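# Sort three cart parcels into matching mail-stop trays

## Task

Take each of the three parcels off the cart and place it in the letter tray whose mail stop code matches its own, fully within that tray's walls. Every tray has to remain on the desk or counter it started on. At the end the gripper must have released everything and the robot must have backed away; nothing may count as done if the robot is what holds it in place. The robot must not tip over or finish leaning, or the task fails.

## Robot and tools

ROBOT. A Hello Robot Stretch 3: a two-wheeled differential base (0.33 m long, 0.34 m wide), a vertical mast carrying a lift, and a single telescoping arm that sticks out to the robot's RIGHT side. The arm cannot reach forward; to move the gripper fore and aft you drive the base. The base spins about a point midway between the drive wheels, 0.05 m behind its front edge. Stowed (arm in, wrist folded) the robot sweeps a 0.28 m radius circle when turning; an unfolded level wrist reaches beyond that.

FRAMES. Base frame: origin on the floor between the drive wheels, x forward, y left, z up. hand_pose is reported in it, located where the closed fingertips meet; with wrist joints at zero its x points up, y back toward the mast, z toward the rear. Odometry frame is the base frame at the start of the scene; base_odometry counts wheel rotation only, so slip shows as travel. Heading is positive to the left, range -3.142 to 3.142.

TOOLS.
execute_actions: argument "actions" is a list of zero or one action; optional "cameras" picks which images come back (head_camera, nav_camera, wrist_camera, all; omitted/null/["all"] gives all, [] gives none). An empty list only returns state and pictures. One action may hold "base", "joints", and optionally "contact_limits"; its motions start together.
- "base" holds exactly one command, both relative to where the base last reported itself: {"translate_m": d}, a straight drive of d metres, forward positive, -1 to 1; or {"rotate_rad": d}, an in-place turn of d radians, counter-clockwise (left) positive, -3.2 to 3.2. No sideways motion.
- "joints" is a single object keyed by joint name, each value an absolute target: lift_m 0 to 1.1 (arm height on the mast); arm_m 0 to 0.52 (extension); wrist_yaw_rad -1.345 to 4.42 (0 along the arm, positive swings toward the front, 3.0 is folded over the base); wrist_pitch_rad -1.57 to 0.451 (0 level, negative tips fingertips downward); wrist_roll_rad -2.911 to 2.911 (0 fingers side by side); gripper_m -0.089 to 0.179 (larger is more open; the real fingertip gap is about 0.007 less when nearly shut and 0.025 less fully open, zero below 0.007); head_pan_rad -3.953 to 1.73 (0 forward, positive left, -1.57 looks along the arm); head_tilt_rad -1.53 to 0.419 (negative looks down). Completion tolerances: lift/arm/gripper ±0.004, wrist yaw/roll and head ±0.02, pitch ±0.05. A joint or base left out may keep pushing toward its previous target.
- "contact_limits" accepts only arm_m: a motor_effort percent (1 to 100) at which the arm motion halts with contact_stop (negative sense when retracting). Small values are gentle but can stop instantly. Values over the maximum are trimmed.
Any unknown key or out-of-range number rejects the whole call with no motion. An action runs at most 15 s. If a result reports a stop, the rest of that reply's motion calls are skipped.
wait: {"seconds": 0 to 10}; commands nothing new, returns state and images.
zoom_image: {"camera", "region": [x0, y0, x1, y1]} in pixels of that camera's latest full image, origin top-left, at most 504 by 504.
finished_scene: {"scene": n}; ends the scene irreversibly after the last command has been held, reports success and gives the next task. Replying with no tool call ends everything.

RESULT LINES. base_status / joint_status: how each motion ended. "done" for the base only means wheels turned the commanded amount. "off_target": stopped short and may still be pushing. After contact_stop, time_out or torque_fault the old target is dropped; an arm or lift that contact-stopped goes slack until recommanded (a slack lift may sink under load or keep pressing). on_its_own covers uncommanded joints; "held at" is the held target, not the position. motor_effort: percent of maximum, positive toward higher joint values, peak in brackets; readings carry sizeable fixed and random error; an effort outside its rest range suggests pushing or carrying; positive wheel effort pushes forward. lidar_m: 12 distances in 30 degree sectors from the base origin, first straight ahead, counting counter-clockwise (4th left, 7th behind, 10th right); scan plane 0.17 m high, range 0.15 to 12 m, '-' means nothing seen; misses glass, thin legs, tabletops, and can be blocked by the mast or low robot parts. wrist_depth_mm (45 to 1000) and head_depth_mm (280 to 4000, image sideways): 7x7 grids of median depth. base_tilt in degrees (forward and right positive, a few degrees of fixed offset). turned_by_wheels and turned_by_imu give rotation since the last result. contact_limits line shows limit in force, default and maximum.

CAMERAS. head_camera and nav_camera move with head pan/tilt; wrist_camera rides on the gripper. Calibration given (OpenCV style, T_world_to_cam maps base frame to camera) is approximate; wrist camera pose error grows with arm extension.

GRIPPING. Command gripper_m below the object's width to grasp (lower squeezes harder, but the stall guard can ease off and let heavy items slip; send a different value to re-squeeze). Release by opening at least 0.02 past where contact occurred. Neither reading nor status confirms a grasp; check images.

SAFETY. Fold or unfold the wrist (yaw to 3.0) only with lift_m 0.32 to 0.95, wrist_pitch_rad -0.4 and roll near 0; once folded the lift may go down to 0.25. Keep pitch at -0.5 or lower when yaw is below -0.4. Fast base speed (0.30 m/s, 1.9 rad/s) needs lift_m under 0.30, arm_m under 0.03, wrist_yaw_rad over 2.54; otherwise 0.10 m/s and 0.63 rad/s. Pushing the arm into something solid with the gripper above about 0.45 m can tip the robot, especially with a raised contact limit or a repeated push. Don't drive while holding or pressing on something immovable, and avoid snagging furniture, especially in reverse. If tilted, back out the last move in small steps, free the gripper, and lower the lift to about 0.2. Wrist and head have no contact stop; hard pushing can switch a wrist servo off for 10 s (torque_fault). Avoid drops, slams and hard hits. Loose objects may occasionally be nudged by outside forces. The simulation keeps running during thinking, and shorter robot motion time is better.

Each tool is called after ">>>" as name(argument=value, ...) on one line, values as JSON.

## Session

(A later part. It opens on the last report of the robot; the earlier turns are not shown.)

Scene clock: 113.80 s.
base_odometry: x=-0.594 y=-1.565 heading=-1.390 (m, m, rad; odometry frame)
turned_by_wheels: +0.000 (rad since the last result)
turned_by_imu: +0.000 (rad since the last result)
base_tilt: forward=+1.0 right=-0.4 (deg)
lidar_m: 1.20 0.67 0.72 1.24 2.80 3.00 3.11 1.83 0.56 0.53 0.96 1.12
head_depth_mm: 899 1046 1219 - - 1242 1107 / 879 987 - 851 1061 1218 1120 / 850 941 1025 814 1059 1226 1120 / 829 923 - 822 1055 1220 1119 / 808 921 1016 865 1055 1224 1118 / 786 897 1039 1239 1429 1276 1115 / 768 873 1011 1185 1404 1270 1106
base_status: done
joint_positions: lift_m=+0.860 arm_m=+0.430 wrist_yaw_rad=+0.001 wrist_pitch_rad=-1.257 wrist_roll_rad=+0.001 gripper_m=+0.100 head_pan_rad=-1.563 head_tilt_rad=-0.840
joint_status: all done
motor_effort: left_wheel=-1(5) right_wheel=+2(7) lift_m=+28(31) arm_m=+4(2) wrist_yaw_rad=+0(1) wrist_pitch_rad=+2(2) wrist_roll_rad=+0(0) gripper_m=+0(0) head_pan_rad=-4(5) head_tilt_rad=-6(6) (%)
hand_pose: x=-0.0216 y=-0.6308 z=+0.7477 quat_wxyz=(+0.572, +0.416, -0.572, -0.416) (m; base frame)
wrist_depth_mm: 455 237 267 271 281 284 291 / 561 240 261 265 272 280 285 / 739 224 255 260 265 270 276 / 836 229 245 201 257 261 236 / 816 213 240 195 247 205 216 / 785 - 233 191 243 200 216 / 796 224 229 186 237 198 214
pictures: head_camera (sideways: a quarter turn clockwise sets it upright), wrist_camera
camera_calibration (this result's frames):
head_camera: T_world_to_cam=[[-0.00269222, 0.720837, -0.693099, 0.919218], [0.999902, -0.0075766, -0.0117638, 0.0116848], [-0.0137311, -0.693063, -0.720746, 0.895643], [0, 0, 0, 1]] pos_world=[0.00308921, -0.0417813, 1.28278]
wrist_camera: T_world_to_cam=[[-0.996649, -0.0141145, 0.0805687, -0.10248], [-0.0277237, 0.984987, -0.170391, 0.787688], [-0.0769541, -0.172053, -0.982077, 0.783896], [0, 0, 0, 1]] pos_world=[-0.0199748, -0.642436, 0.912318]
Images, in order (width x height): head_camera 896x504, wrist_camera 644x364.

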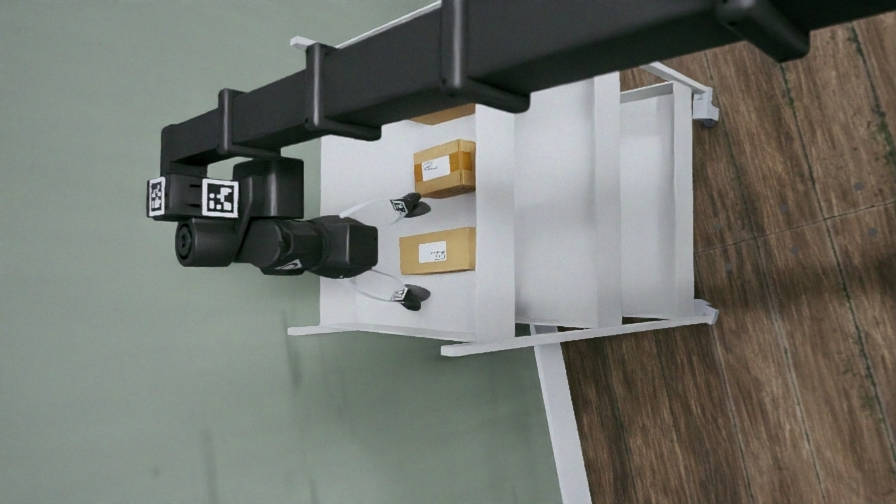

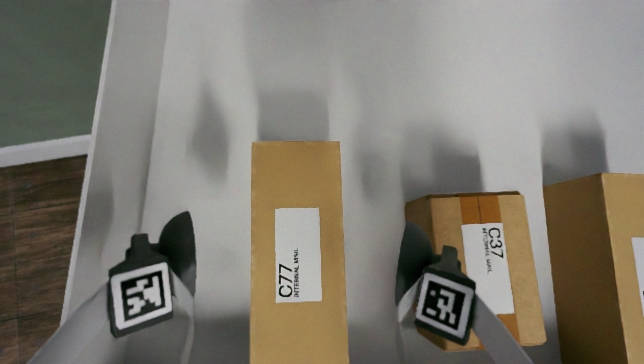

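>>> execute_actions(actions=[{"joints":{"lift_m":0.803,"gripper_m":0.082}}], cameras=["wrist_camera"])

>>> execute_actions(actions=[{"joints":{"gripper_m":0.02}}], cameras=["wrist_camera"])

Scene clock: 120.70 s.
base_odometry: x=-0.594 y=-1.565 heading=-1.390 (m, m, rad; odometry frame)
turned_by_wheels: +0.000 (rad since the last result)
turned_by_imu: +0.000 (rad since the last result)
base_tilt: forward=+0.9 right=-0.5 (deg)
lidar_m: 1.21 0.67 0.71 1.24 2.81 3.02 3.12 1.83 0.56 0.53 0.95 1.12
head_depth_mm: 906 1042 1193 857 - - - / 877 1004 1127 - 1073 1218 1125 / 849 958 1022 804 1060 1220 1121 / 830 944 - 776 1056 1218 1117 / 808 923 1021 865 1060 1226 1113 / 788 897 1048 1236 1437 1268 1114 / 773 874 1003 1189 1408 1263 1112
base_status: not commanded
joint_positions: lift_m=+0.803 arm_m=+0.430 wrist_yaw_rad=+0.001 wrist_pitch_rad=-1.257 wrist_roll_rad=+0.001 gripper_m=+0.082 head_pan_rad=-1.563 head_tilt_rad=-0.840
joint_status: all done
motor_effort: left_wheel=-2(2) right_wheel=+2(3) lift_m=+28(24) arm_m=+4(5) wrist_yaw_rad=+0(0) wrist_pitch_rad=+2(3) wrist_roll_rad=+0(0) gripper_m=+0(67) head_pan_rad=-4(4) head_tilt_rad=-7(6) (%)
hand_pose: x=-0.0216 y=-0.6308 z=+0.6907 quat_wxyz=(+0.572, +0.416, -0.572, -0.416) (m; base frame)
wrist_depth_mm: 153 202 207 211 215 222 227 / 155 196 202 205 210 216 220 / 156 192 195 147 205 209 213 / 158 187 189 142 200 153 198 / 160 183 138 139 193 148 151 / 162 177 135 135 - 144 146 / 159 174 175 132 183 140 142
pictures: wrist_camera
camera_calibration (this result's frames):
wrist_camera: T_world_to_cam=[[-0.996649, -0.0141149, 0.0805687, -0.0978878], [-0.027724, 0.984986, -0.170391, 0.777977], [-0.0769541, -0.172053, -0.982077, 0.72792], [0, 0, 0, 1]] pos_world=[-0.0199748, -0.642437, 0.85532]
Images, in order (width x height): wrist_camera 644x364.

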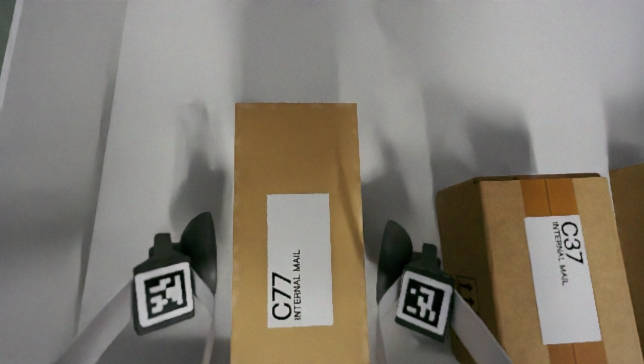

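Scene clock: 121.80 s.
base_odometry: x=-0.594 y=-1.565 heading=-1.390 (m, m, rad; odometry frame)
turned_by_wheels: +0.000 (rad since the last result)
turned_by_imu: +0.000 (rad since the last result)
base_tilt: forward=+1.0 right=-0.3 (deg)
lidar_m: 1.21 0.67 0.72 1.24 2.80 3.01 3.11 1.84 0.56 0.54 0.96 1.12
head_depth_mm: 898 1042 1198 854 - - - / 872 1007 1117 - 1072 1227 1118 / 849 958 1024 830 1059 1223 1123 / 827 938 - 775 1056 1234 1116 / 809 922 1015 864 1049 1225 1114 / 788 895 1038 1247 1446 1269 1120 / 770 869 1010 1199 1418 1269 1112
base_status: not commanded
joint_positions: lift_m=+0.803 arm_m=+0.430 wrist_yaw_rad=+0.001 wrist_pitch_rad=-1.257 wrist_roll_rad=+0.001 gripper_m=+0.021 head_pan_rad=-1.563 head_tilt_rad=-0.840
joint_status: all done
motor_effort: left_wheel=-1(2) right_wheel=+2(2) lift_m=+28(28) arm_m=+4(4) wrist_yaw_rad=+0(0) wrist_pitch_rad=+3(2) wrist_roll_rad=+0(0) gripper_m=-17(88) head_pan_rad=-4(4) head_tilt_rad=-6(7) (%)
hand_pose: x=-0.0216 y=-0.6308 z=+0.6907 quat_wxyz=(+0.572, +0.416, -0.572, -0.416) (m; base frame)
wrist_depth_mm: 153 202 207 212 217 221 228 / 155 197 201 205 210 216 221 / 156 191 193 143 204 210 213 / 159 187 188 139 197 153 200 / 161 182 134 135 193 147 150 / 161 178 130 132 189 144 147 / 164 174 128 129 183 141 142
pictures: wrist_camera
camera_calibration (this result's frames):
wrist_camera: T_world_to_cam=[[-0.996649, -0.0141163, 0.0805687, -0.0978883], [-0.0277254, 0.984986, -0.170391, 0.777976], [-0.0769538, -0.172053, -0.982077, 0.727915], [0, 0, 0, 1]] pos_world=[-0.0199747, -0.642437, 0.855315]
Images, in order (width x height): wrist_camera 644x364.

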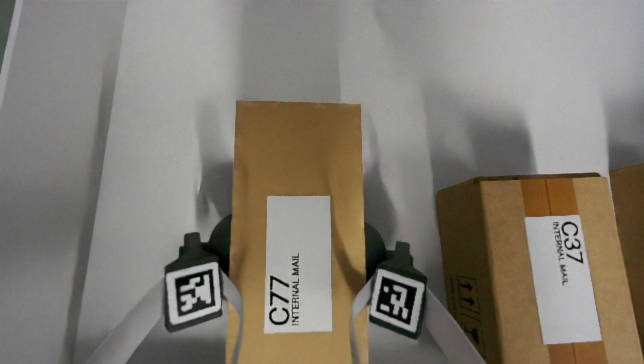

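>>> execute_actions(actions=[{"joints":{"gripper_m":-0.01,"lift_m":0.93}}], cameras=["wrist_camera"])

Scene clock: 130.57 s.
base_odometry: x=-0.594 y=-1.565 heading=-1.390 (m, m, rad; odometry frame)
turned_by_wheels: +0.000 (rad since the last result)
turned_by_imu: +0.000 (rad since the last result)
base_tilt: forward=+1.0 right=-0.3 (deg)
lidar_m: 1.20 0.67 0.71 1.24 2.81 3.00 3.12 1.83 0.56 0.54 0.95 1.12
head_depth_mm: 899 1002 - - 1399 1289 1121 / 859 - 1024 826 1061 1213 1125 / 827 - 1079 827 1058 1220 1120 / 819 926 744 842 1054 1222 1119 / 809 922 1019 864 1055 1228 1111 / 787 894 1042 1243 1437 1277 1107 / 769 871 1009 1193 1411 1267 1103
base_status: not commanded
joint_positions: lift_m=+0.930 arm_m=+0.430 wrist_yaw_rad=+0.001 wrist_pitch_rad=-1.257 wrist_roll_rad=+0.001 gripper_m=-0.002 head_pan_rad=-1.563 head_tilt_rad=-0.840
joint_status: gripper_m off_target (ended at -0.002, target -0.010); the others done
on_its_own: gripper_m is held at -0.003, not at your -0.010, by its stall guard, which is still easing
motor_effort: left_wheel=-2(2) right_wheel=+2(3) lift_m=+41(47) arm_m=+4(3) wrist_yaw_rad=-1(0) wrist_pitch_rad=+2(2) wrist_roll_rad=+0(0) gripper_m=-26(100) head_pan_rad=-4(5) head_tilt_rad=-7(7) (%)
hand_pose: x=-0.0216 y=-0.6308 z=+0.8173 quat_wxyz=(+0.572, +0.416, -0.572, -0.416) (m; base frame)
wrist_depth_mm: 452 464 339 346 351 354 348 / 563 575 332 343 351 354 357 / 744 732 320 142 339 345 346 / 918 916 312 139 329 338 339 / 879 896 134 135 271 292 328 / 872 874 130 132 268 287 273 / 841 286 127 129 300 306 267
pictures: wrist_camera
camera_calibration (this result's frames):
wrist_camera: T_world_to_cam=[[-0.996649, -0.0141161, 0.0805687, -0.108083], [-0.0277252, 0.984986, -0.170391, 0.79954], [-0.0769539, -0.172053, -0.982077, 0.852187], [0, 0, 0, 1]] pos_world=[-0.0199747, -0.64244, 0.981856]
Images, in order (width x height): wrist_camera 644x364.

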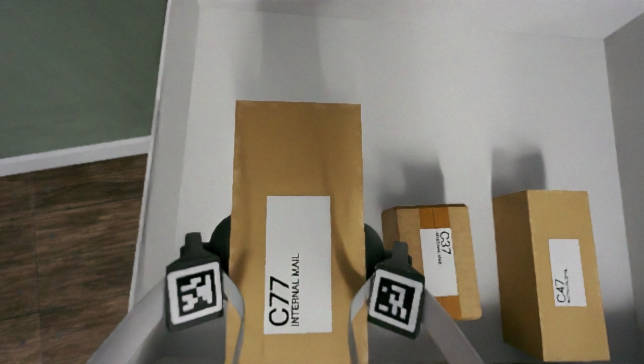

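>>> execute_actions(actions=[{"base":{"rotate_rad":1.53},"joints":{"gripper_m":0.015,"lift_m":1.1,"arm_m":0.05,"head_pan_rad":-0.7,"head_tilt_rad":-0.6}}], cameras=["wrist_camera"])

>>> execute_actions(actions=[{"base":{"translate_m":0.91}}], cameras=[])

>>> execute_actions(actions=[{"base":{"rotate_rad":0.30},"joints":{"head_pan_rad":-1.45,"head_tilt_rad":-0.7}}])

Scene clock: 157.90 s.
base_odometry: x=-0.594 y=-1.565 heading=+0.140 (m, m, rad; odometry frame)
turned_by_wheels: +1.530 (rad since the last result)
turned_by_imu: +1.523 (rad since the last result)
base_tilt: forward=+0.9 right=-0.4 (deg)
lidar_m: 1.16 2.67 2.90 3.48 1.97 0.57 0.54 0.96 1.09 1.21 0.67 0.70
head_depth_mm: 990 1071 1150 1280 1416 1480 1234 / 1043 1132 1090 987 1319 1434 1241 / 1102 1206 1087 771 864 1046 1198 / 1171 1274 1078 799 893 1038 1195 / 1237 1355 1062 840 971 1156 1227 / 1327 1464 1013 926 1085 1341 1222 / 1432 1580 1063 1013 1208 1429 1216
base_status: done
joint_positions: lift_m=+1.100 arm_m=+0.050 wrist_yaw_rad=+0.001 wrist_pitch_rad=-1.257 wrist_roll_rad=+0.001 gripper_m=+0.016 head_pan_rad=-0.707 head_tilt_rad=-0.606
joint_status: all done
motor_effort: left_wheel=-2(6) right_wheel=+2(9) lift_m=+41(41) arm_m=-6(5) wrist_yaw_rad=+0(0) wrist_pitch_rad=+2(3) wrist_roll_rad=+0(0) gripper_m=-19(19) head_pan_rad=+5(52) head_tilt_rad=+4(27) (%)
hand_pose: x=-0.0216 y=-0.2514 z=+0.9873 quat_wxyz=(+0.572, +0.416, -0.572, -0.416) (m; base frame)
wrist_depth_mm: 658 - - - - - 851 / 629 - - - - - 891 / 752 936 - 143 - - 908 / - - - 139 - - 976 / - - 134 136 - - - / - - 131 132 - - - / - - 127 129 - 941 721
pictures: wrist_camera
camera_calibration (this result's frames):
wrist_camera: T_world_to_cam=[[-0.996649, -0.0141295, 0.080573, -0.116433], [-0.0277392, 0.984986, -0.17039, 0.454796], [-0.0769557, -0.172054, -0.982077, 1.08443], [0, 0, 0, 1]] pos_world=[-0.0199738, -0.263032, 1.15187]
Images, in order (width x height): wrist_camera 644x364.

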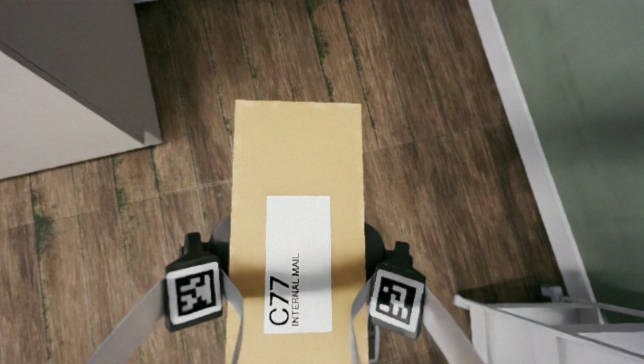

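Scene clock: 168.50 s.
base_odometry: x=+0.307 y=-1.438 heading=+0.140 (m, m, rad; odometry frame)
turned_by_wheels: +0.000 (rad since the last result)
turned_by_imu: +0.001 (rad since the last result)
base_tilt: forward=+1.1 right=-0.4 (deg)
lidar_m: 0.65 1.92 2.03 3.40 3.70 2.14 1.44 1.83 0.41 0.35 0.35 0.39
head_depth_mm: 782 848 907 732 547 439 478 / 821 894 964 731 548 449 526 / 870 950 1012 727 545 477 583 / 923 1007 1053 722 544 549 655 / 982 1090 981 721 542 611 749 / 1052 1169 1048 718 580 692 870 / 1127 1262 985 714 628 795 1043
base_status: done
joint_positions: lift_m=+1.100 arm_m=+0.050 wrist_yaw_rad=+0.001 wrist_pitch_rad=-1.257 wrist_roll_rad=+0.001 gripper_m=+0.016 head_pan_rad=-0.707 head_tilt_rad=-0.606
joint_status: not commanded
motor_effort: left_wheel=-2(3) right_wheel=+3(6) lift_m=+41(41) arm_m=-5(5) wrist_yaw_rad=+0(0) wrist_pitch_rad=+3(2) wrist_roll_rad=+0(0) gripper_m=-19(19) head_pan_rad=+5(5) head_tilt_rad=+3(4) (%)
hand_pose: x=-0.0216 y=-0.2514 z=+0.9873 quat_wxyz=(+0.572, +0.416, -0.572, -0.416) (m; base frame)
wrist_depth_mm: 251 256 260 267 271 276 286 / 243 248 253 259 265 278 451 / 236 241 246 143 464 659 - / 238 361 365 139 - - - / 506 715 134 135 - - - / - - 130 132 - - - / - - 127 129 - - -
pictures: none
No camera images: the call's "cameras" was empty. Leave "cameras" out to get every camera's image.

Scene clock: 170.30 s.
base_odometry: x=+0.307 y=-1.438 heading=+0.440 (m, m, rad; odometry frame)
turned_by_wheels: +0.300 (rad since the last result)
turned_by_imu: +0.298 (rad since the last result)
base_tilt: forward=+1.0 right=-0.5 (deg)
lidar_m: 1.93 2.01 2.39 3.34 2.53 1.44 1.43 0.49 0.36 0.35 0.36 0.49
head_depth_mm: - - - - 499 516 646 / - - - - - 302 658 / 778 870 852 - - 294 676 / 794 880 828 604 495 549 694 / 801 893 864 628 493 553 711 / 810 905 863 626 493 566 730 / 820 919 858 624 490 577 749
base_status: done
joint_positions: lift_m=+1.100 arm_m=+0.050 wrist_yaw_rad=+0.001 wrist_pitch_rad=-1.257 wrist_roll_rad=+0.001 gripper_m=+0.016 head_pan_rad=-1.443 head_tilt_rad=-0.691
joint_status: all done
motor_effort: left_wheel=-1(5) right_wheel=+2(6) lift_m=+41(41) arm_m=-4(6) wrist_yaw_rad=+0(0) wrist_pitch_rad=+2(2) wrist_roll_rad=+0(0) gripper_m=-18(19) head_pan_rad=-4(51) head_tilt_rad=-5(18) (%)
hand_pose: x=-0.0216 y=-0.2514 z=+0.9873 quat_wxyz=(+0.572, +0.416, -0.572, -0.416) (m; base frame)
wrist_depth_mm: 251 254 260 265 272 278 284 / 243 249 253 260 264 270 276 / 239 244 246 142 256 263 269 / 576 544 384 139 457 439 417 / - - 134 135 - - - / - - 130 132 - - - / - - 128 129 - - -
pictures: head_camera (sideways: a quarter turn clockwise sets it upright), nav_camera (sideways: a quarter turn counterclockwise sets it upright), wrist_camera
camera_calibration (this result's frames):
head_camera: T_world_to_cam=[[-0.0751472, 0.605711, -0.792128, 1.04873], [0.993775, 0.111014, -0.00938879, 0.00863231], [0.0822503, -0.787903, -0.610282, 0.751374], [0, 0, 0, 1]] pos_world=[0.00842973, -0.044175, 1.28936]
nav_camera: T_world_to_cam=[[0.089438, -0.642743, 0.760843, -0.947808], [-0.988659, -0.149822, -0.0103485, 0.0745432], [0.120643, -0.751289, -0.648854, 0.800666], [0, 0, 0, 1]] pos_world=[0.0618734, 0.00350234, 1.24142]
wrist_camera: T_world_to_cam=[[-0.996648, -0.0141322, 0.0805738, -0.116434], [-0.027742, 0.984986, -0.170391, 0.454787], [-0.0769561, -0.172055, -0.982077, 1.08443], [0, 0, 0, 1]] pos_world=[-0.0199737, -0.263023, 1.15187]
Images, in order (width x height): head_camera 896x504, nav_camera 672x504, wrist_camera 644x364.

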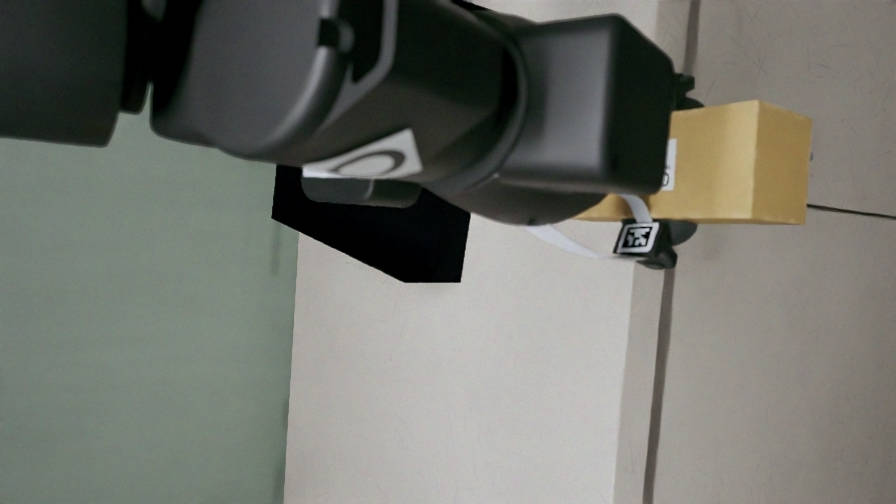

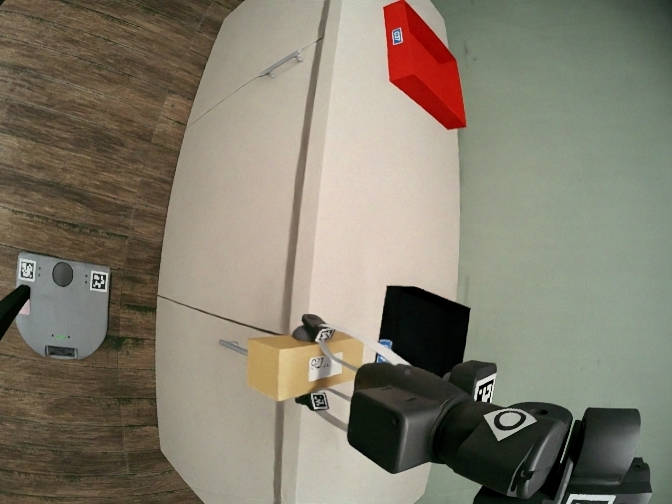

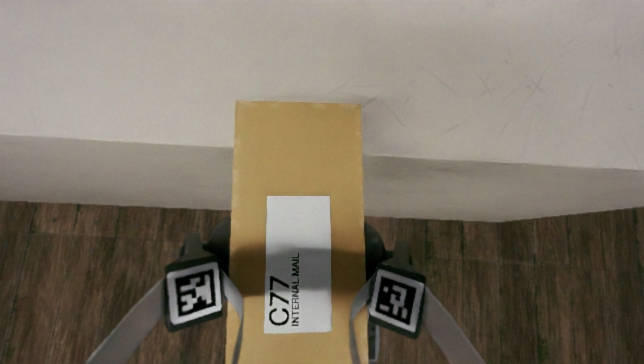

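>>> execute_actions(actions=[{"base":{"translate_m":-0.04},"joints":{"arm_m":0.22}}])

Scene clock: 182.77 s.
base_odometry: x=+0.271 y=-1.455 heading=+0.440 (m, m, rad; odometry frame)
turned_by_wheels: +0.000 (rad since the last result)
turned_by_imu: -0.001 (rad since the last result)
base_tilt: forward=+0.8 right=-0.4 (deg)
lidar_m: 1.96 2.06 2.59 3.33 2.49 1.41 1.40 0.49 0.36 0.35 0.36 0.49
head_depth_mm: - 873 878 615 500 514 645 / - - 822 630 483 523 659 / 780 855 - 460 467 527 677 / 787 877 831 607 495 549 693 / 798 893 865 604 492 553 713 / 808 904 861 626 491 564 730 / 818 909 853 621 489 575 743
base_status: done
joint_positions: lift_m=+1.100 arm_m=+0.220 wrist_yaw_rad=+0.001 wrist_pitch_rad=-1.257 wrist_roll_rad=+0.001 gripper_m=+0.016 head_pan_rad=-1.443 head_tilt_rad=-0.691
joint_status: all done
motor_effort: left_wheel=-2(5) right_wheel=+3(3) lift_m=+41(41) arm_m=+4(7) wrist_yaw_rad=+0(0) wrist_pitch_rad=+2(2) wrist_roll_rad=+0(0) gripper_m=-19(18) head_pan_rad=-5(4) head_tilt_rad=-5(6) (%)
hand_pose: x=-0.0216 y=-0.4208 z=+0.9873 quat_wxyz=(+0.572, +0.416, -0.572, -0.416) (m; base frame)
wrist_depth_mm: 200 250 257 263 269 274 285 / 243 243 252 253 260 257 277 / 237 240 234 143 251 260 267 / 231 235 236 139 250 255 260 / 226 230 133 135 244 247 253 / 220 224 130 132 238 241 246 / 215 218 127 129 229 234 240
pictures: head_camera (sideways: a quarter turn clockwise sets it upright), nav_camera (sideways: a quarter turn counterclockwise sets it upright), wrist_camera
camera_calibration (this result's frames):
head_camera: T_world_to_cam=[[-0.0749693, 0.605812, -0.792068, 1.04865], [0.993809, 0.110706, -0.00939046, 0.00863426], [0.0819981, -0.787868, -0.610361, 0.751478], [0, 0, 0, 1]] pos_world=[0.00841587, -0.0441745, 1.28935]
nav_camera: T_world_to_cam=[[0.0892483, -0.642846, 0.760778, -0.947722], [-0.988705, -0.149515, -0.0103507, 0.0745463], [0.120401, -0.751262, -0.648929, 0.800766], [0, 0, 0, 1]] pos_world=[0.0618737, 0.003491, 1.24142]
wrist_camera: T_world_to_cam=[[-0.996649, -0.014069, 0.0805738, -0.118805], [-0.0276795, 0.984988, -0.170391, 0.621656], [-0.076967, -0.17205, -0.982077, 1.05528], [0, 0, 0, 1]] pos_world=[-0.019978, -0.432433, 1.15187]
Images, in order (width x height): head_camera 896x504, nav_camera 672x504, wrist_camera 644x364.

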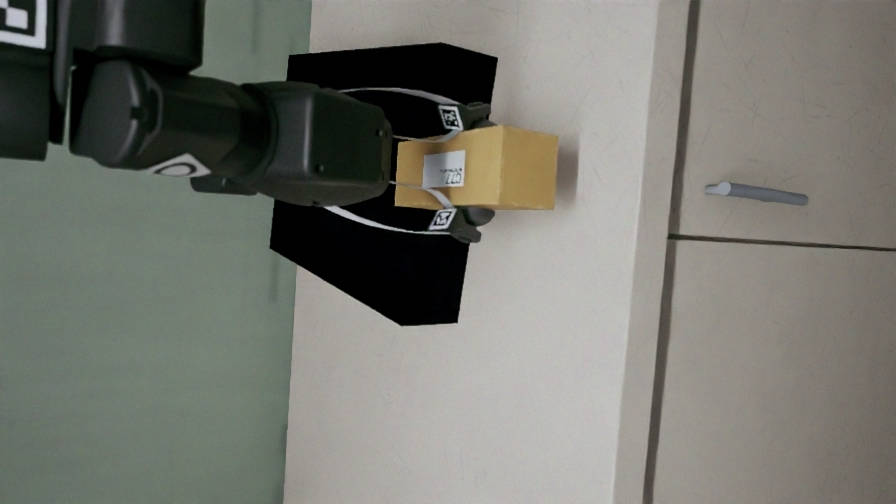

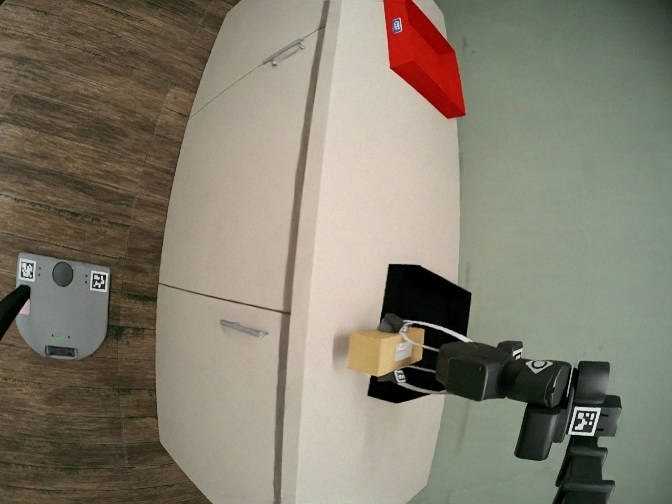

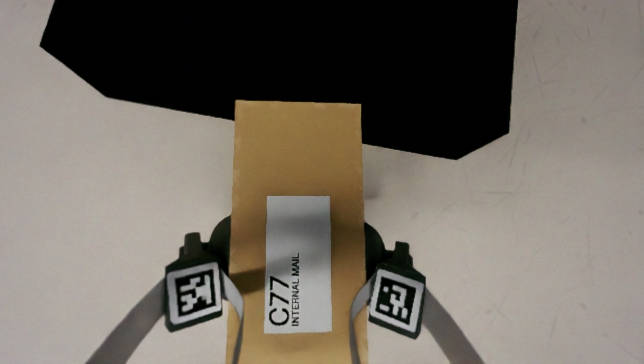

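Good alignment. Extend.

>>> execute_actions(actions=[{"joints":{"arm_m":0.45},"contact_limits":{"arm_m":20}}], cameras=["head_camera","wrist_camera"])

Scene clock: 188.93 s.
base_odometry: x=+0.271 y=-1.455 heading=+0.440 (m, m, rad; odometry frame)
turned_by_wheels: +0.000 (rad since the last result)
turned_by_imu: +0.000 (rad since the last result)
base_tilt: forward=+1.0 right=-0.3 (deg)
lidar_m: 1.97 2.05 2.59 3.34 2.48 1.41 1.40 0.49 0.36 0.35 0.36 0.49
head_depth_mm: 758 844 881 615 498 513 645 / - 857 826 632 498 521 661 / 781 855 651 592 496 526 677 / 787 878 831 602 493 546 694 / 799 890 865 604 492 555 712 / 808 902 860 627 491 565 729 / 819 916 857 622 491 576 746
base_status: not commanded
joint_positions: lift_m=+1.100 arm_m=+0.450 wrist_yaw_rad=+0.001 wrist_pitch_rad=-1.257 wrist_roll_rad=+0.001 gripper_m=+0.016 head_pan_rad=-1.443 head_tilt_rad=-0.691
joint_status: all done
motor_effort: left_wheel=-1(1) right_wheel=+3(3) lift_m=+41(41) arm_m=+4(7) wrist_yaw_rad=+0(0) wrist_pitch_rad=+2(2) wrist_roll_rad=+0(0) gripper_m=-18(18) head_pan_rad=-4(4) head_tilt_rad=-6(6) (%)
contact_limits: arm_m 20 (drawing in: default 32, maximum 51; extending or still: default 42, maximum 69)
hand_pose: x=-0.0216 y=-0.6508 z=+0.9873 quat_wxyz=(+0.572, +0.416, -0.572, -0.416) (m; base frame)
wrist_depth_mm: 250 226 256 262 266 255 282 / 240 225 250 254 260 251 276 / 234 235 239 143 252 240 267 / 189 231 233 139 244 231 258 / 185 226 134 135 239 220 253 / 186 220 130 132 236 210 246 / 191 214 128 128 227 201 240
pictures: head_camera (sideways: a quarter turn clockwise sets it upright), wrist_camera
camera_calibration (this result's frames):
head_camera: T_world_to_cam=[[-0.0749322, 0.605845, -0.792046, 1.04862], [0.993816, 0.11064, -0.00939105, 0.00863499], [0.0819425, -0.787852, -0.610389, 0.751515], [0, 0, 0, 1]] pos_world=[0.00841285, -0.0441742, 1.28935]
wrist_camera: T_world_to_cam=[[-0.99665, -0.0139997, 0.0805738, -0.122], [-0.0276111, 0.98499, -0.170391, 0.848205], [-0.076979, -0.172045, -0.982077, 1.01572], [0, 0, 0, 1]] pos_world=[-0.0199827, -0.662432, 1.15187]
Images, in order (width x height): head_camera 896x504, wrist_camera 644x364.

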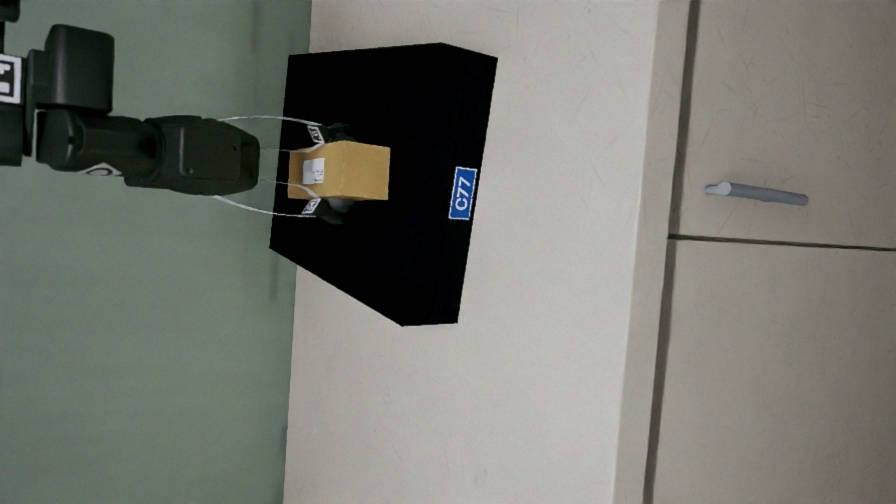

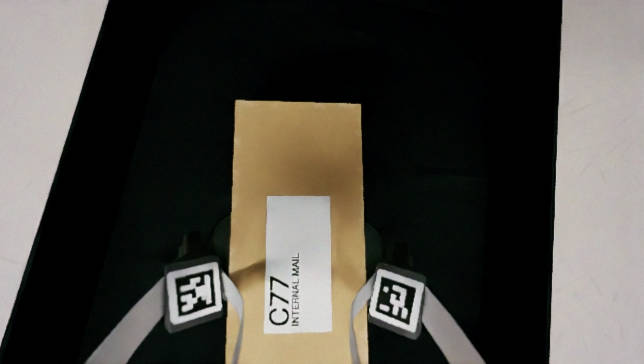

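>>> execute_actions(actions=[{"joints":{"lift_m":1.054}}], cameras=[])

>>> execute_actions(actions=[{"joints":{"gripper_m":0.09}}], cameras=[])

>>> execute_actions(actions=[{"joints":{"lift_m":1.1,"head_pan_rad":-0.75,"head_tilt_rad":-0.45}}], cameras=["head_camera","wrist_camera"])

Scene clock: 197.17 s.
base_odometry: x=+0.271 y=-1.455 heading=+0.440 (m, m, rad; odometry frame)
turned_by_wheels: +0.000 (rad since the last result)
turned_by_imu: +0.000 (rad since the last result)
base_tilt: forward=+1.1 right=-0.3 (deg)
lidar_m: 1.96 2.05 2.58 3.34 2.48 1.41 1.40 0.49 0.36 0.35 0.36 0.49
head_depth_mm: 779 858 882 615 499 514 645 / - 878 830 631 497 522 662 / 775 856 822 591 497 527 674 / 788 878 831 603 495 546 695 / 800 890 867 604 492 554 712 / 813 905 859 626 491 565 729 / 820 919 856 623 489 577 753
base_status: not commanded
joint_positions: lift_m=+1.054 arm_m=+0.450 wrist_yaw_rad=+0.001 wrist_pitch_rad=-1.257 wrist_roll_rad=+0.001 gripper_m=+0.016 head_pan_rad=-1.443 head_tilt_rad=-0.691
joint_status: all done
motor_effort: left_wheel=-1(1) right_wheel=+3(3) lift_m=+29(33) arm_m=+4(4) wrist_yaw_rad=+0(0) wrist_pitch_rad=+3(2) wrist_roll_rad=+0(0) gripper_m=-18(18) head_pan_rad=-4(5) head_tilt_rad=-6(5) (%)
hand_pose: x=-0.0216 y=-0.6508 z=+0.9417 quat_wxyz=(+0.572, +0.416, -0.572, -0.416) (m; base frame)
wrist_depth_mm: 157 203 208 212 218 222 183 / 162 198 202 207 210 214 177 / 168 192 194 143 206 209 170 / 175 187 188 139 200 204 159 / 179 183 134 135 195 197 153 / 176 179 130 131 192 192 150 / 171 174 128 128 183 188 145
pictures: none
No camera images: the call's "cameras" was empty. Leave "cameras" out to get every camera's image.

Scene clock: 198.40 s.
base_odometry: x=+0.271 y=-1.455 heading=+0.440 (m, m, rad; odometry frame)
turned_by_wheels: +0.000 (rad since the last result)
turned_by_imu: +0.000 (rad since the last result)
base_tilt: forward=+1.2 right=-0.4 (deg)
lidar_m: 1.96 2.05 2.59 3.34 2.48 1.41 1.40 0.49 0.36 0.35 0.36 0.49
head_depth_mm: 776 854 882 615 500 514 644 / - 881 831 631 497 523 661 / 776 856 779 592 496 527 676 / 789 880 844 601 495 547 692 / 797 892 867 603 493 554 710 / 806 904 864 626 493 564 728 / 817 916 855 625 491 578 746
base_status: not commanded
joint_positions: lift_m=+1.054 arm_m=+0.450 wrist_yaw_rad=+0.001 wrist_pitch_rad=-1.257 wrist_roll_rad=+0.001 gripper_m=+0.090 head_pan_rad=-1.443 head_tilt_rad=-0.691
joint_status: all done
motor_effort: left_wheel=-1(1) right_wheel=+3(3) lift_m=+29(29) arm_m=+4(5) wrist_yaw_rad=+0(0) wrist_pitch_rad=+2(2) wrist_roll_rad=+0(0) gripper_m=+0(80) head_pan_rad=-4(4) head_tilt_rad=-5(6) (%)
hand_pose: x=-0.0216 y=-0.6508 z=+0.9417 quat_wxyz=(+0.572, +0.416, -0.572, -0.416) (m; base frame)
wrist_depth_mm: 157 201 208 213 217 220 185 / 162 197 203 206 212 215 176 / 167 193 194 147 206 209 171 / 174 188 189 144 202 203 160 / 179 183 139 139 195 198 154 / 176 - 135 136 - 193 150 / 171 175 132 133 185 186 145
pictures: none
No camera images: the call's "cameras" was empty. Leave "cameras" out to get every camera's image.

Scene clock: 199.63 s.
base_odometry: x=+0.271 y=-1.455 heading=+0.440 (m, m, rad; odometry frame)
turned_by_wheels: +0.000 (rad since the last result)
turned_by_imu: +0.000 (rad since the last result)
base_tilt: forward=+0.9 right=-0.4 (deg)
lidar_m: 1.97 2.05 2.59 3.34 2.48 1.41 1.40 0.50 0.36 0.35 0.36 0.49
head_depth_mm: 877 929 982 995 671 506 418 / 954 1013 1077 990 670 506 456 / 1040 1106 1191 936 666 504 546 / 1147 1237 1320 897 664 560 636 / 1283 1386 1458 964 664 669 759 / 1446 1584 1731 904 722 793 943 / 1664 1806 1967 969 860 1021 1231
base_status: not commanded
joint_positions: lift_m=+1.100 arm_m=+0.450 wrist_yaw_rad=+0.001 wrist_pitch_rad=-1.257 wrist_roll_rad=+0.001 gripper_m=+0.090 head_pan_rad=-0.757 head_tilt_rad=-0.458
joint_status: all done
motor_effort: left_wheel=-1(1) right_wheel=+2(3) lift_m=+40(47) arm_m=+4(5) wrist_yaw_rad=+0(0) wrist_pitch_rad=+2(2) wrist_roll_rad=+0(0) gripper_m=+0(0) head_pan_rad=+4(52) head_tilt_rad=+5(30) (%)
hand_pose: x=-0.0216 y=-0.6508 z=+0.9873 quat_wxyz=(+0.572, +0.416, -0.572, -0.416) (m; base frame)
wrist_depth_mm: 250 224 256 261 267 255 283 / 242 227 249 255 260 253 273 / 234 235 243 249 253 241 268 / 188 231 236 189 247 230 257 / 184 226 229 185 240 221 253 / 185 - 224 180 - 209 246 / 179 216 218 176 227 192 238
pictures: head_camera (sideways: a quarter turn clockwise sets it upright), wrist_camera
camera_calibration (this result's frames):
head_camera: T_world_to_cam=[[-0.296693, 0.284263, -0.911684, 1.20599], [0.700199, 0.713928, -0.00526625, 0.00505826], [0.64938, -0.639923, -0.410858, 0.488442], [0, 0, 0, 1]] pos_world=[0.0370822, -0.0338635, 1.30019]
wrist_camera: T_world_to_cam=[[-0.99665, -0.0139981, 0.0805738, -0.122001], [-0.0276094, 0.98499, -0.17039, 0.848213], [-0.0769792, -0.172044, -0.982077, 1.01574], [0, 0, 0, 1]] pos_world=[-0.0199828, -0.662436, 1.15189]
Images, in order (width x height): head_camera 896x504, wrist_camera 644x364.

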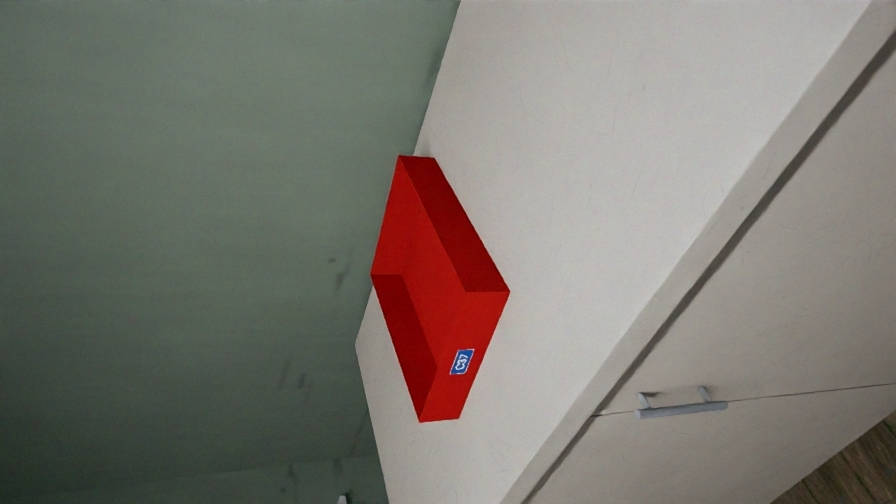

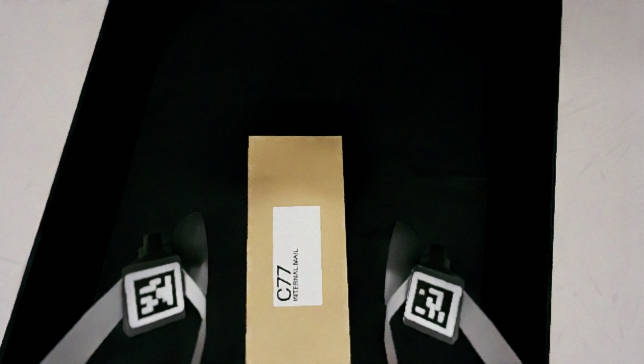

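>>> execute_actions(actions=[{"joints":{"arm_m":0.25}}], cameras=[])

>>> execute_actions(actions=[{"base":{"rotate_rad":-0.438},"joints":{"arm_m":0.1}}], cameras=[])

>>> execute_actions(actions=[{"base":{"translate_m":-0.885}}], cameras=[])

>>> execute_actions(actions=[{"base":{"rotate_rad":-1.392},"joints":{"arm_m":0.42,"lift_m":0.93,"head_pan_rad":-1.57,"head_tilt_rad":-0.85}}], cameras=["head_camera","wrist_camera"])

Scene clock: 217.47 s.
base_odometry: x=+0.271 y=-1.455 heading=+0.440 (m, m, rad; odometry frame)
turned_by_wheels: +0.000 (rad since the last result)
turned_by_imu: +0.000 (rad since the last result)
base_tilt: forward=+1.0 right=-0.2 (deg)
lidar_m: 1.97 2.05 2.59 3.35 2.47 1.41 1.40 0.49 0.36 0.35 0.36 0.49
head_depth_mm: 883 926 980 990 671 506 418 / 959 1012 1076 988 670 505 456 / 1042 1107 1183 938 667 504 546 / 1148 1230 1317 896 664 561 637 / 1279 1385 1481 966 663 663 760 / 1434 1573 1689 908 720 790 937 / 1660 1809 1973 968 861 1014 1225
base_status: not commanded
joint_positions: lift_m=+1.100 arm_m=+0.250 wrist_yaw_rad=+0.001 wrist_pitch_rad=-1.257 wrist_roll_rad=+0.001 gripper_m=+0.090 head_pan_rad=-0.757 head_tilt_rad=-0.458
joint_status: all done
motor_effort: left_wheel=-1(1) right_wheel=+3(3) lift_m=+40(41) arm_m=-5(5) wrist_yaw_rad=+0(0) wrist_pitch_rad=+2(2) wrist_roll_rad=+0(0) gripper_m=+0(0) head_pan_rad=+5(5) head_tilt_rad=+5(5) (%)
hand_pose: x=-0.0216 y=-0.4514 z=+0.9873 quat_wxyz=(+0.572, +0.416, -0.572, -0.416) (m; base frame)
wrist_depth_mm: 204 251 255 210 269 256 283 / 197 245 250 255 260 260 277 / 233 239 244 247 254 249 268 / 231 237 239 243 249 253 261 / 224 231 236 238 243 247 253 / 223 - 228 233 - 241 246 / 215 219 222 226 229 236 239
pictures: none
No camera images: the call's "cameras" was empty. Leave "cameras" out to get every camera's image.

Scene clock: 219.83 s.
base_odometry: x=+0.271 y=-1.455 heading=+0.002 (m, m, rad; odometry frame)
turned_by_wheels: -0.438 (rad since the last result)
turned_by_imu: -0.436 (rad since the last result)
base_tilt: forward=+0.9 right=-0.4 (deg)
lidar_m: 0.54 1.96 2.06 3.16 3.80 2.30 1.40 1.79 0.46 0.35 0.35 0.37
head_depth_mm: 759 804 864 882 610 505 407 / 788 835 893 925 666 505 408 / 814 867 938 974 634 503 430 / 845 906 978 982 664 504 442 / 877 946 1019 970 663 502 497 / 909 985 1071 974 660 500 529 / 948 1040 1121 912 657 500 567
base_status: done
joint_positions: lift_m=+1.100 arm_m=+0.100 wrist_yaw_rad=+0.001 wrist_pitch_rad=-1.257 wrist_roll_rad=+0.001 gripper_m=+0.090 head_pan_rad=-0.757 head_tilt_rad=-0.458
joint_status: all done
motor_effort: left_wheel=+1(3) right_wheel=-2(6) lift_m=+40(40) arm_m=-5(9) wrist_yaw_rad=+0(0) wrist_pitch_rad=+2(2) wrist_roll_rad=+0(0) gripper_m=+0(1) head_pan_rad=+4(3) head_tilt_rad=+5(5) (%)
hand_pose: x=-0.0216 y=-0.3014 z=+0.9873 quat_wxyz=(+0.572, +0.416, -0.572, -0.416) (m; base frame)
wrist_depth_mm: 250 254 259 267 272 278 285 / 244 247 252 259 263 275 - / 238 243 246 253 446 - - / 232 236 242 561 - - - / 227 249 841 - - - - / 482 - - - - - - / - - - - - - -
pictures: none
No camera images: the call's "cameras" was empty. Leave "cameras" out to get every camera's image.

Scene clock: 229.83 s.
base_odometry: x=-0.614 y=-1.457 heading=+0.002 (m, m, rad; odometry frame)
turned_by_wheels: +0.000 (rad since the last result)
turned_by_imu: -0.002 (rad since the last result)
base_tilt: forward=+1.0 right=-0.4 (deg)
lidar_m: 1.12 2.61 2.83 3.39 2.66 1.26 0.54 0.54 1.06 1.33 0.76 0.77
head_depth_mm: 1046 1117 1197 1291 1384 1500 1352 / 1085 1163 1244 1331 1451 1579 1358 / 1133 1204 1299 1144 1220 1484 1321 / 1165 1248 1341 979 860 953 1072 / 1222 1302 1396 976 896 997 1120 / 1266 1369 1417 977 948 1049 1236 / 1320 1444 1509 965 998 1120 1279
base_status: done
joint_positions: lift_m=+1.100 arm_m=+0.100 wrist_yaw_rad=+0.001 wrist_pitch_rad=-1.257 wrist_roll_rad=+0.001 gripper_m=+0.090 head_pan_rad=-0.757 head_tilt_rad=-0.458
joint_status: not commanded
motor_effort: left_wheel=+1(2) right_wheel=-2(6) lift_m=+40(40) arm_m=-4(5) wrist_yaw_rad=+0(0) wrist_pitch_rad=+2(2) wrist_roll_rad=+0(0) gripper_m=+0(0) head_pan_rad=+4(5) head_tilt_rad=+5(5) (%)
hand_pose: x=-0.0216 y=-0.3014 z=+0.9873 quat_wxyz=(+0.572, +0.416, -0.572, -0.416) (m; base frame)
wrist_depth_mm: 852 - - - - - 798 / 755 - - - - - 825 / 777 - - - - - 880 / - - - - - - 926 / - - - - - - 938 / - - - - - 922 728 / - - - - - 950 736
pictures: none
No camera images: the call's "cameras" was empty. Leave "cameras" out to get every camera's image.

Scene clock: 233.40 s.
base_odometry: x=-0.614 y=-1.457 heading=-1.390 (m, m, rad; odometry frame)
turned_by_wheels: -1.392 (rad since the last result)
turned_by_imu: -1.386 (rad since the last result)
base_tilt: forward=+1.0 right=-0.3 (deg)
lidar_m: 1.31 0.76 0.84 1.45 2.77 2.95 3.42 1.89 0.56 0.54 0.56 1.15
head_depth_mm: 922 1025 - - 1509 1295 1127 / 879 - 1179 873 1393 1285 1115 / 849 1064 1110 826 1066 1208 1118 / 842 954 998 820 1057 1225 1125 / 831 954 1018 868 1065 1221 1118 / 809 920 1011 862 1046 1239 1109 / 793 898 1034 1205 1421 1262 1105
base_status: done
joint_positions: lift_m=+0.930 arm_m=+0.420 wrist_yaw_rad=+0.000 wrist_pitch_rad=-1.257 wrist_roll_rad=+0.001 gripper_m=+0.090 head_pan_rad=-1.563 head_tilt_rad=-0.840
joint_status: all done
motor_effort: left_wheel=+1(5) right_wheel=-1(7) lift_m=+28(38) arm_m=+4(7) wrist_yaw_rad=+0(0) wrist_pitch_rad=+2(3) wrist_roll_rad=+0(0) gripper_m=+0(1) head_pan_rad=-4(50) head_tilt_rad=-7(38) (%)
hand_pose: x=-0.0216 y=-0.6209 z=+0.8178 quat_wxyz=(+0.572, +0.416, -0.572, -0.416) (m; base frame)
wrist_depth_mm: 296 335 343 348 354 338 829 / 298 327 335 342 349 351 - / 300 319 324 327 338 338 - / 299 310 316 319 297 329 - / 293 300 306 266 273 322 - / 291 - 299 261 - 316 - / 284 275 292 296 279 299 954
pictures: head_camera (sideways: a quarter turn clockwise sets it upright), wrist_camera
camera_calibration (this result's frames):
head_camera: T_world_to_cam=[[-0.0027222, 0.720612, -0.693333, 0.919523], [0.999902, -0.00753644, -0.0117588, 0.0116784], [-0.0136988, -0.693298, -0.720521, 0.89535], [0, 0, 0, 1]] pos_world=[0.00309109, -0.0417876, 1.28279]
wrist_camera: T_world_to_cam=[[-0.996651, -0.0139083, 0.0805818, -0.107876], [-0.0275678, 0.98489, -0.170973, 0.790334], [-0.0769862, -0.172622, -0.981975, 0.853932], [0, 0, 0, 1]] pos_world=[-0.0199856, -0.632485, 0.982358]
Images, in order (width x height): head_camera 896x504, wrist_camera 644x364.

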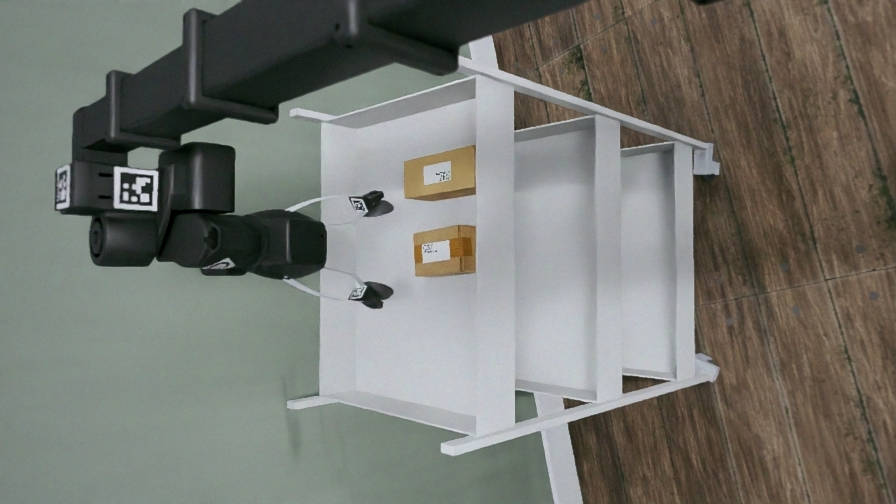

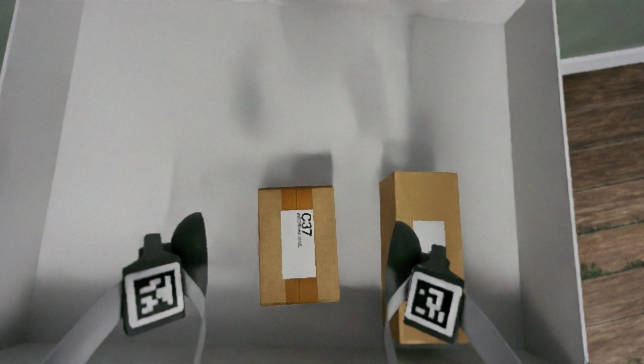

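>>> execute_actions(actions=[{"joints":{"arm_m":0.43,"lift_m":0.855,"wrist_yaw_rad":0.08,"gripper_m":0.086}}], cameras=["wrist_camera"])

Scene clock: 246.53 s.
base_odometry: x=-0.614 y=-1.457 heading=-1.390 (m, m, rad; odometry frame)
turned_by_wheels: +0.000 (rad since the last result)
turned_by_imu: +0.000 (rad since the last result)
base_tilt: forward=+1.0 right=-0.4 (deg)
lidar_m: 1.31 0.76 0.84 1.45 2.77 2.95 3.42 1.88 0.56 0.54 0.56 1.15
head_depth_mm: 923 1072 1259 - - - 1105 / 898 1021 - 851 1079 1288 1118 / 879 965 1024 823 1065 1217 1114 / 850 945 - 822 1061 1221 1115 / 831 946 1012 863 1050 1218 1116 / 808 923 1010 858 1048 1245 1114 / 789 897 1040 1196 1415 1269 1112
base_status: not commanded
joint_positions: lift_m=+0.855 arm_m=+0.430 wrist_yaw_rad=+0.077 wrist_pitch_rad=-1.257 wrist_roll_rad=+0.001 gripper_m=+0.086 head_pan_rad=-1.563 head_tilt_rad=-0.840
joint_status: all done
motor_effort: left_wheel=+1(1) right_wheel=-1(1) lift_m=+28(29) arm_m=+4(1) wrist_yaw_rad=+2(2) wrist_pitch_rad=+2(2) wrist_roll_rad=+0(0) gripper_m=+0(27) head_pan_rad=-5(4) head_tilt_rad=-7(7) (%)
hand_pose: x=-0.0173 y=-0.6308 z=+0.7428 quat_wxyz=(+0.588, +0.437, -0.555, -0.394) (m; base frame)
wrist_depth_mm: 252 259 262 270 276 279 273 / 246 252 254 261 266 271 268 / 241 245 250 252 260 265 260 / 233 237 241 248 251 256 252 / 228 231 235 192 225 198 249 / 223 227 228 187 - 194 244 / 216 219 225 185 227 190 237
pictures: wrist_camera
camera_calibration (this result's frames):
wrist_camera: T_world_to_cam=[[-0.99264, -0.0903979, 0.0805817, -0.14584], [-0.103114, 0.979865, -0.170973, 0.782858], [-0.0635036, -0.178024, -0.981975, 0.775739], [0, 0, 0, 1]] pos_world=[-0.0147811, -0.642179, 0.907356]
Images, in order (width x height): wrist_camera 644x364.

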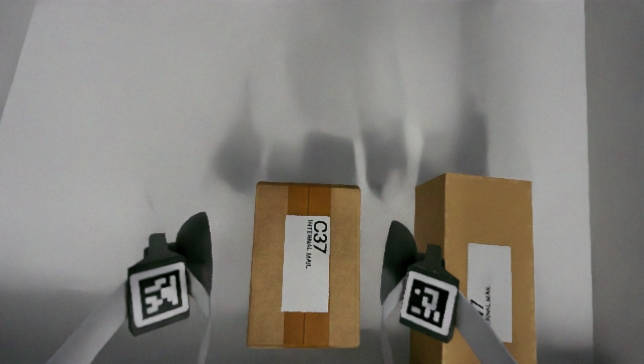

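>>> execute_actions(actions=[{"joints":{"lift_m":0.803}}], cameras=[])

>>> execute_actions(actions=[{"joints":{"gripper_m":0.022}}], cameras=[])

>>> execute_actions(actions=[{"joints":{"lift_m":0.91}}], cameras=["wrist_camera"])

Scene clock: 255.93 s.
base_odometry: x=-0.614 y=-1.457 heading=-1.390 (m, m, rad; odometry frame)
turned_by_wheels: +0.000 (rad since the last result)
turned_by_imu: +0.000 (rad since the last result)
base_tilt: forward=+1.0 right=-0.2 (deg)
lidar_m: 1.31 0.76 0.84 1.45 2.78 2.94 3.39 1.89 0.56 0.54 0.56 1.16
head_depth_mm: 920 1066 1282 1561 - - - / 903 1034 1211 - 1050 1259 1123 / 872 979 1017 800 1059 1218 1122 / 849 966 - 795 1057 1224 1121 / 828 949 1009 864 1055 1217 1117 / 810 923 1011 859 1048 1244 1111 / 787 899 1036 1198 1410 1278 1109
base_status: not commanded
joint_positions: lift_m=+0.803 arm_m=+0.430 wrist_yaw_rad=+0.077 wrist_pitch_rad=-1.257 wrist_roll_rad=+0.001 gripper_m=+0.086 head_pan_rad=-1.563 head_tilt_rad=-0.840
joint_status: all done
motor_effort: left_wheel=+1(1) right_wheel=-2(1) lift_m=+28(28) arm_m=+4(4) wrist_yaw_rad=+3(3) wrist_pitch_rad=+2(2) wrist_roll_rad=+0(0) gripper_m=-1(0) head_pan_rad=-4(4) head_tilt_rad=-7(7) (%)
hand_pose: x=-0.0173 y=-0.6308 z=+0.6908 quat_wxyz=(+0.588, +0.437, -0.555, -0.394) (m; base frame)
wrist_depth_mm: 199 203 207 213 217 222 226 / 194 198 202 206 210 216 220 / 190 192 197 201 204 209 213 / 184 188 188 145 200 151 153 / 181 183 140 141 193 146 148 / 175 178 137 137 - 142 144 / 171 174 133 135 182 139 140
pictures: none
No camera images: the call's "cameras" was empty. Leave "cameras" out to get every camera's image.

Scene clock: 257.07 s.
base_odometry: x=-0.614 y=-1.457 heading=-1.390 (m, m, rad; odometry frame)
turned_by_wheels: +0.000 (rad since the last result)
turned_by_imu: +0.000 (rad since the last result)
base_tilt: forward=+1.0 right=-0.3 (deg)
lidar_m: 1.31 0.76 0.84 1.45 2.78 2.94 3.41 1.88 0.56 0.54 0.56 1.15
head_depth_mm: 929 1073 1279 1564 - - - / 897 1033 1203 - 1049 1262 1126 / 876 987 1019 822 1060 1218 1121 / 853 964 - 787 1052 1221 1118 / 829 948 1011 869 1051 1220 1117 / 809 923 1006 862 1048 1245 1117 / 792 897 1039 1196 1413 1269 1109
base_status: not commanded
joint_positions: lift_m=+0.803 arm_m=+0.430 wrist_yaw_rad=+0.077 wrist_pitch_rad=-1.257 wrist_roll_rad=+0.001 gripper_m=+0.023 head_pan_rad=-1.563 head_tilt_rad=-0.840
joint_status: all done
motor_effort: left_wheel=+1(1) right_wheel=-1(2) lift_m=+28(29) arm_m=+4(4) wrist_yaw_rad=+3(3) wrist_pitch_rad=+2(2) wrist_roll_rad=+0(0) gripper_m=-19(93) head_pan_rad=-4(3) head_tilt_rad=-7(7) (%)
hand_pose: x=-0.0173 y=-0.6308 z=+0.6908 quat_wxyz=(+0.588, +0.437, -0.555, -0.394) (m; base frame)
wrist_depth_mm: 199 203 208 212 218 221 227 / 194 197 200 206 211 214 220 / 189 193 197 201 204 209 214 / 184 187 143 140 198 151 151 / 180 183 135 137 194 147 149 / 175 178 131 133 181 143 145 / 172 174 129 131 183 139 141
pictures: none
No camera images: the call's "cameras" was empty. Leave "cameras" out to get every camera's image.

Scene clock: 258.87 s.
base_odometry: x=-0.614 y=-1.457 heading=-1.390 (m, m, rad; odometry frame)
turned_by_wheels: +0.000 (rad since the last result)
turned_by_imu: +0.000 (rad since the last result)
base_tilt: forward=+1.0 right=-0.4 (deg)
lidar_m: 1.32 0.76 0.84 1.46 2.78 2.94 3.43 1.89 0.56 0.54 0.56 1.15
head_depth_mm: 922 1057 - - 1475 1307 1123 / 891 - 1026 861 1391 1289 1124 / 852 - 1103 826 1059 1218 1123 / 847 966 992 846 1057 1226 1121 / 831 952 1013 864 1053 1214 1108 / 810 922 1015 861 1047 1247 1112 / 792 898 1036 1198 1417 1277 1108
base_status: not commanded
joint_positions: lift_m=+0.910 arm_m=+0.430 wrist_yaw_rad=+0.077 wrist_pitch_rad=-1.257 wrist_roll_rad=+0.001 gripper_m=+0.023 head_pan_rad=-1.563 head_tilt_rad=-0.840
joint_status: all done
motor_effort: left_wheel=+1(1) right_wheel=-2(2) lift_m=+41(42) arm_m=+3(4) wrist_yaw_rad=+3(3) wrist_pitch_rad=+2(2) wrist_roll_rad=-1(0) gripper_m=-19(20) head_pan_rad=-4(4) head_tilt_rad=-7(6) (%)
hand_pose: x=-0.0173 y=-0.6308 z=+0.7973 quat_wxyz=(+0.588, +0.437, -0.555, -0.394) (m; base frame)
wrist_depth_mm: 280 313 319 325 332 334 312 / 285 304 314 318 325 334 309 / 291 298 304 310 314 322 301 / 287 288 144 140 308 312 291 / 278 285 135 137 253 302 286 / 273 275 131 133 246 295 276 / 266 270 128 130 249 290 260
pictures: wrist_camera
camera_calibration (this result's frames):
wrist_camera: T_world_to_cam=[[-0.992638, -0.0904258, 0.0805817, -0.150253], [-0.103142, 0.979862, -0.170973, 0.79219], [-0.0634986, -0.178026, -0.981975, 0.829305], [0, 0, 0, 1]] pos_world=[-0.0147792, -0.642186, 0.961907]
Images, in order (width x height): wrist_camera 644x364.

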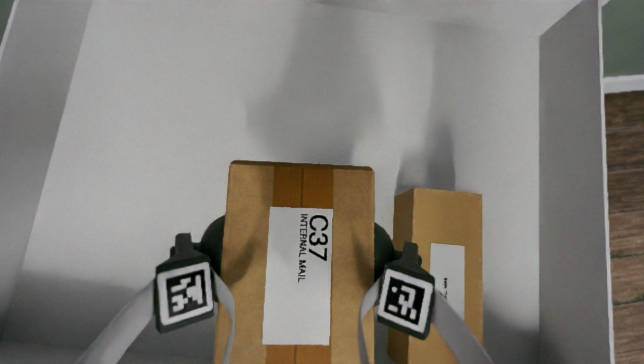

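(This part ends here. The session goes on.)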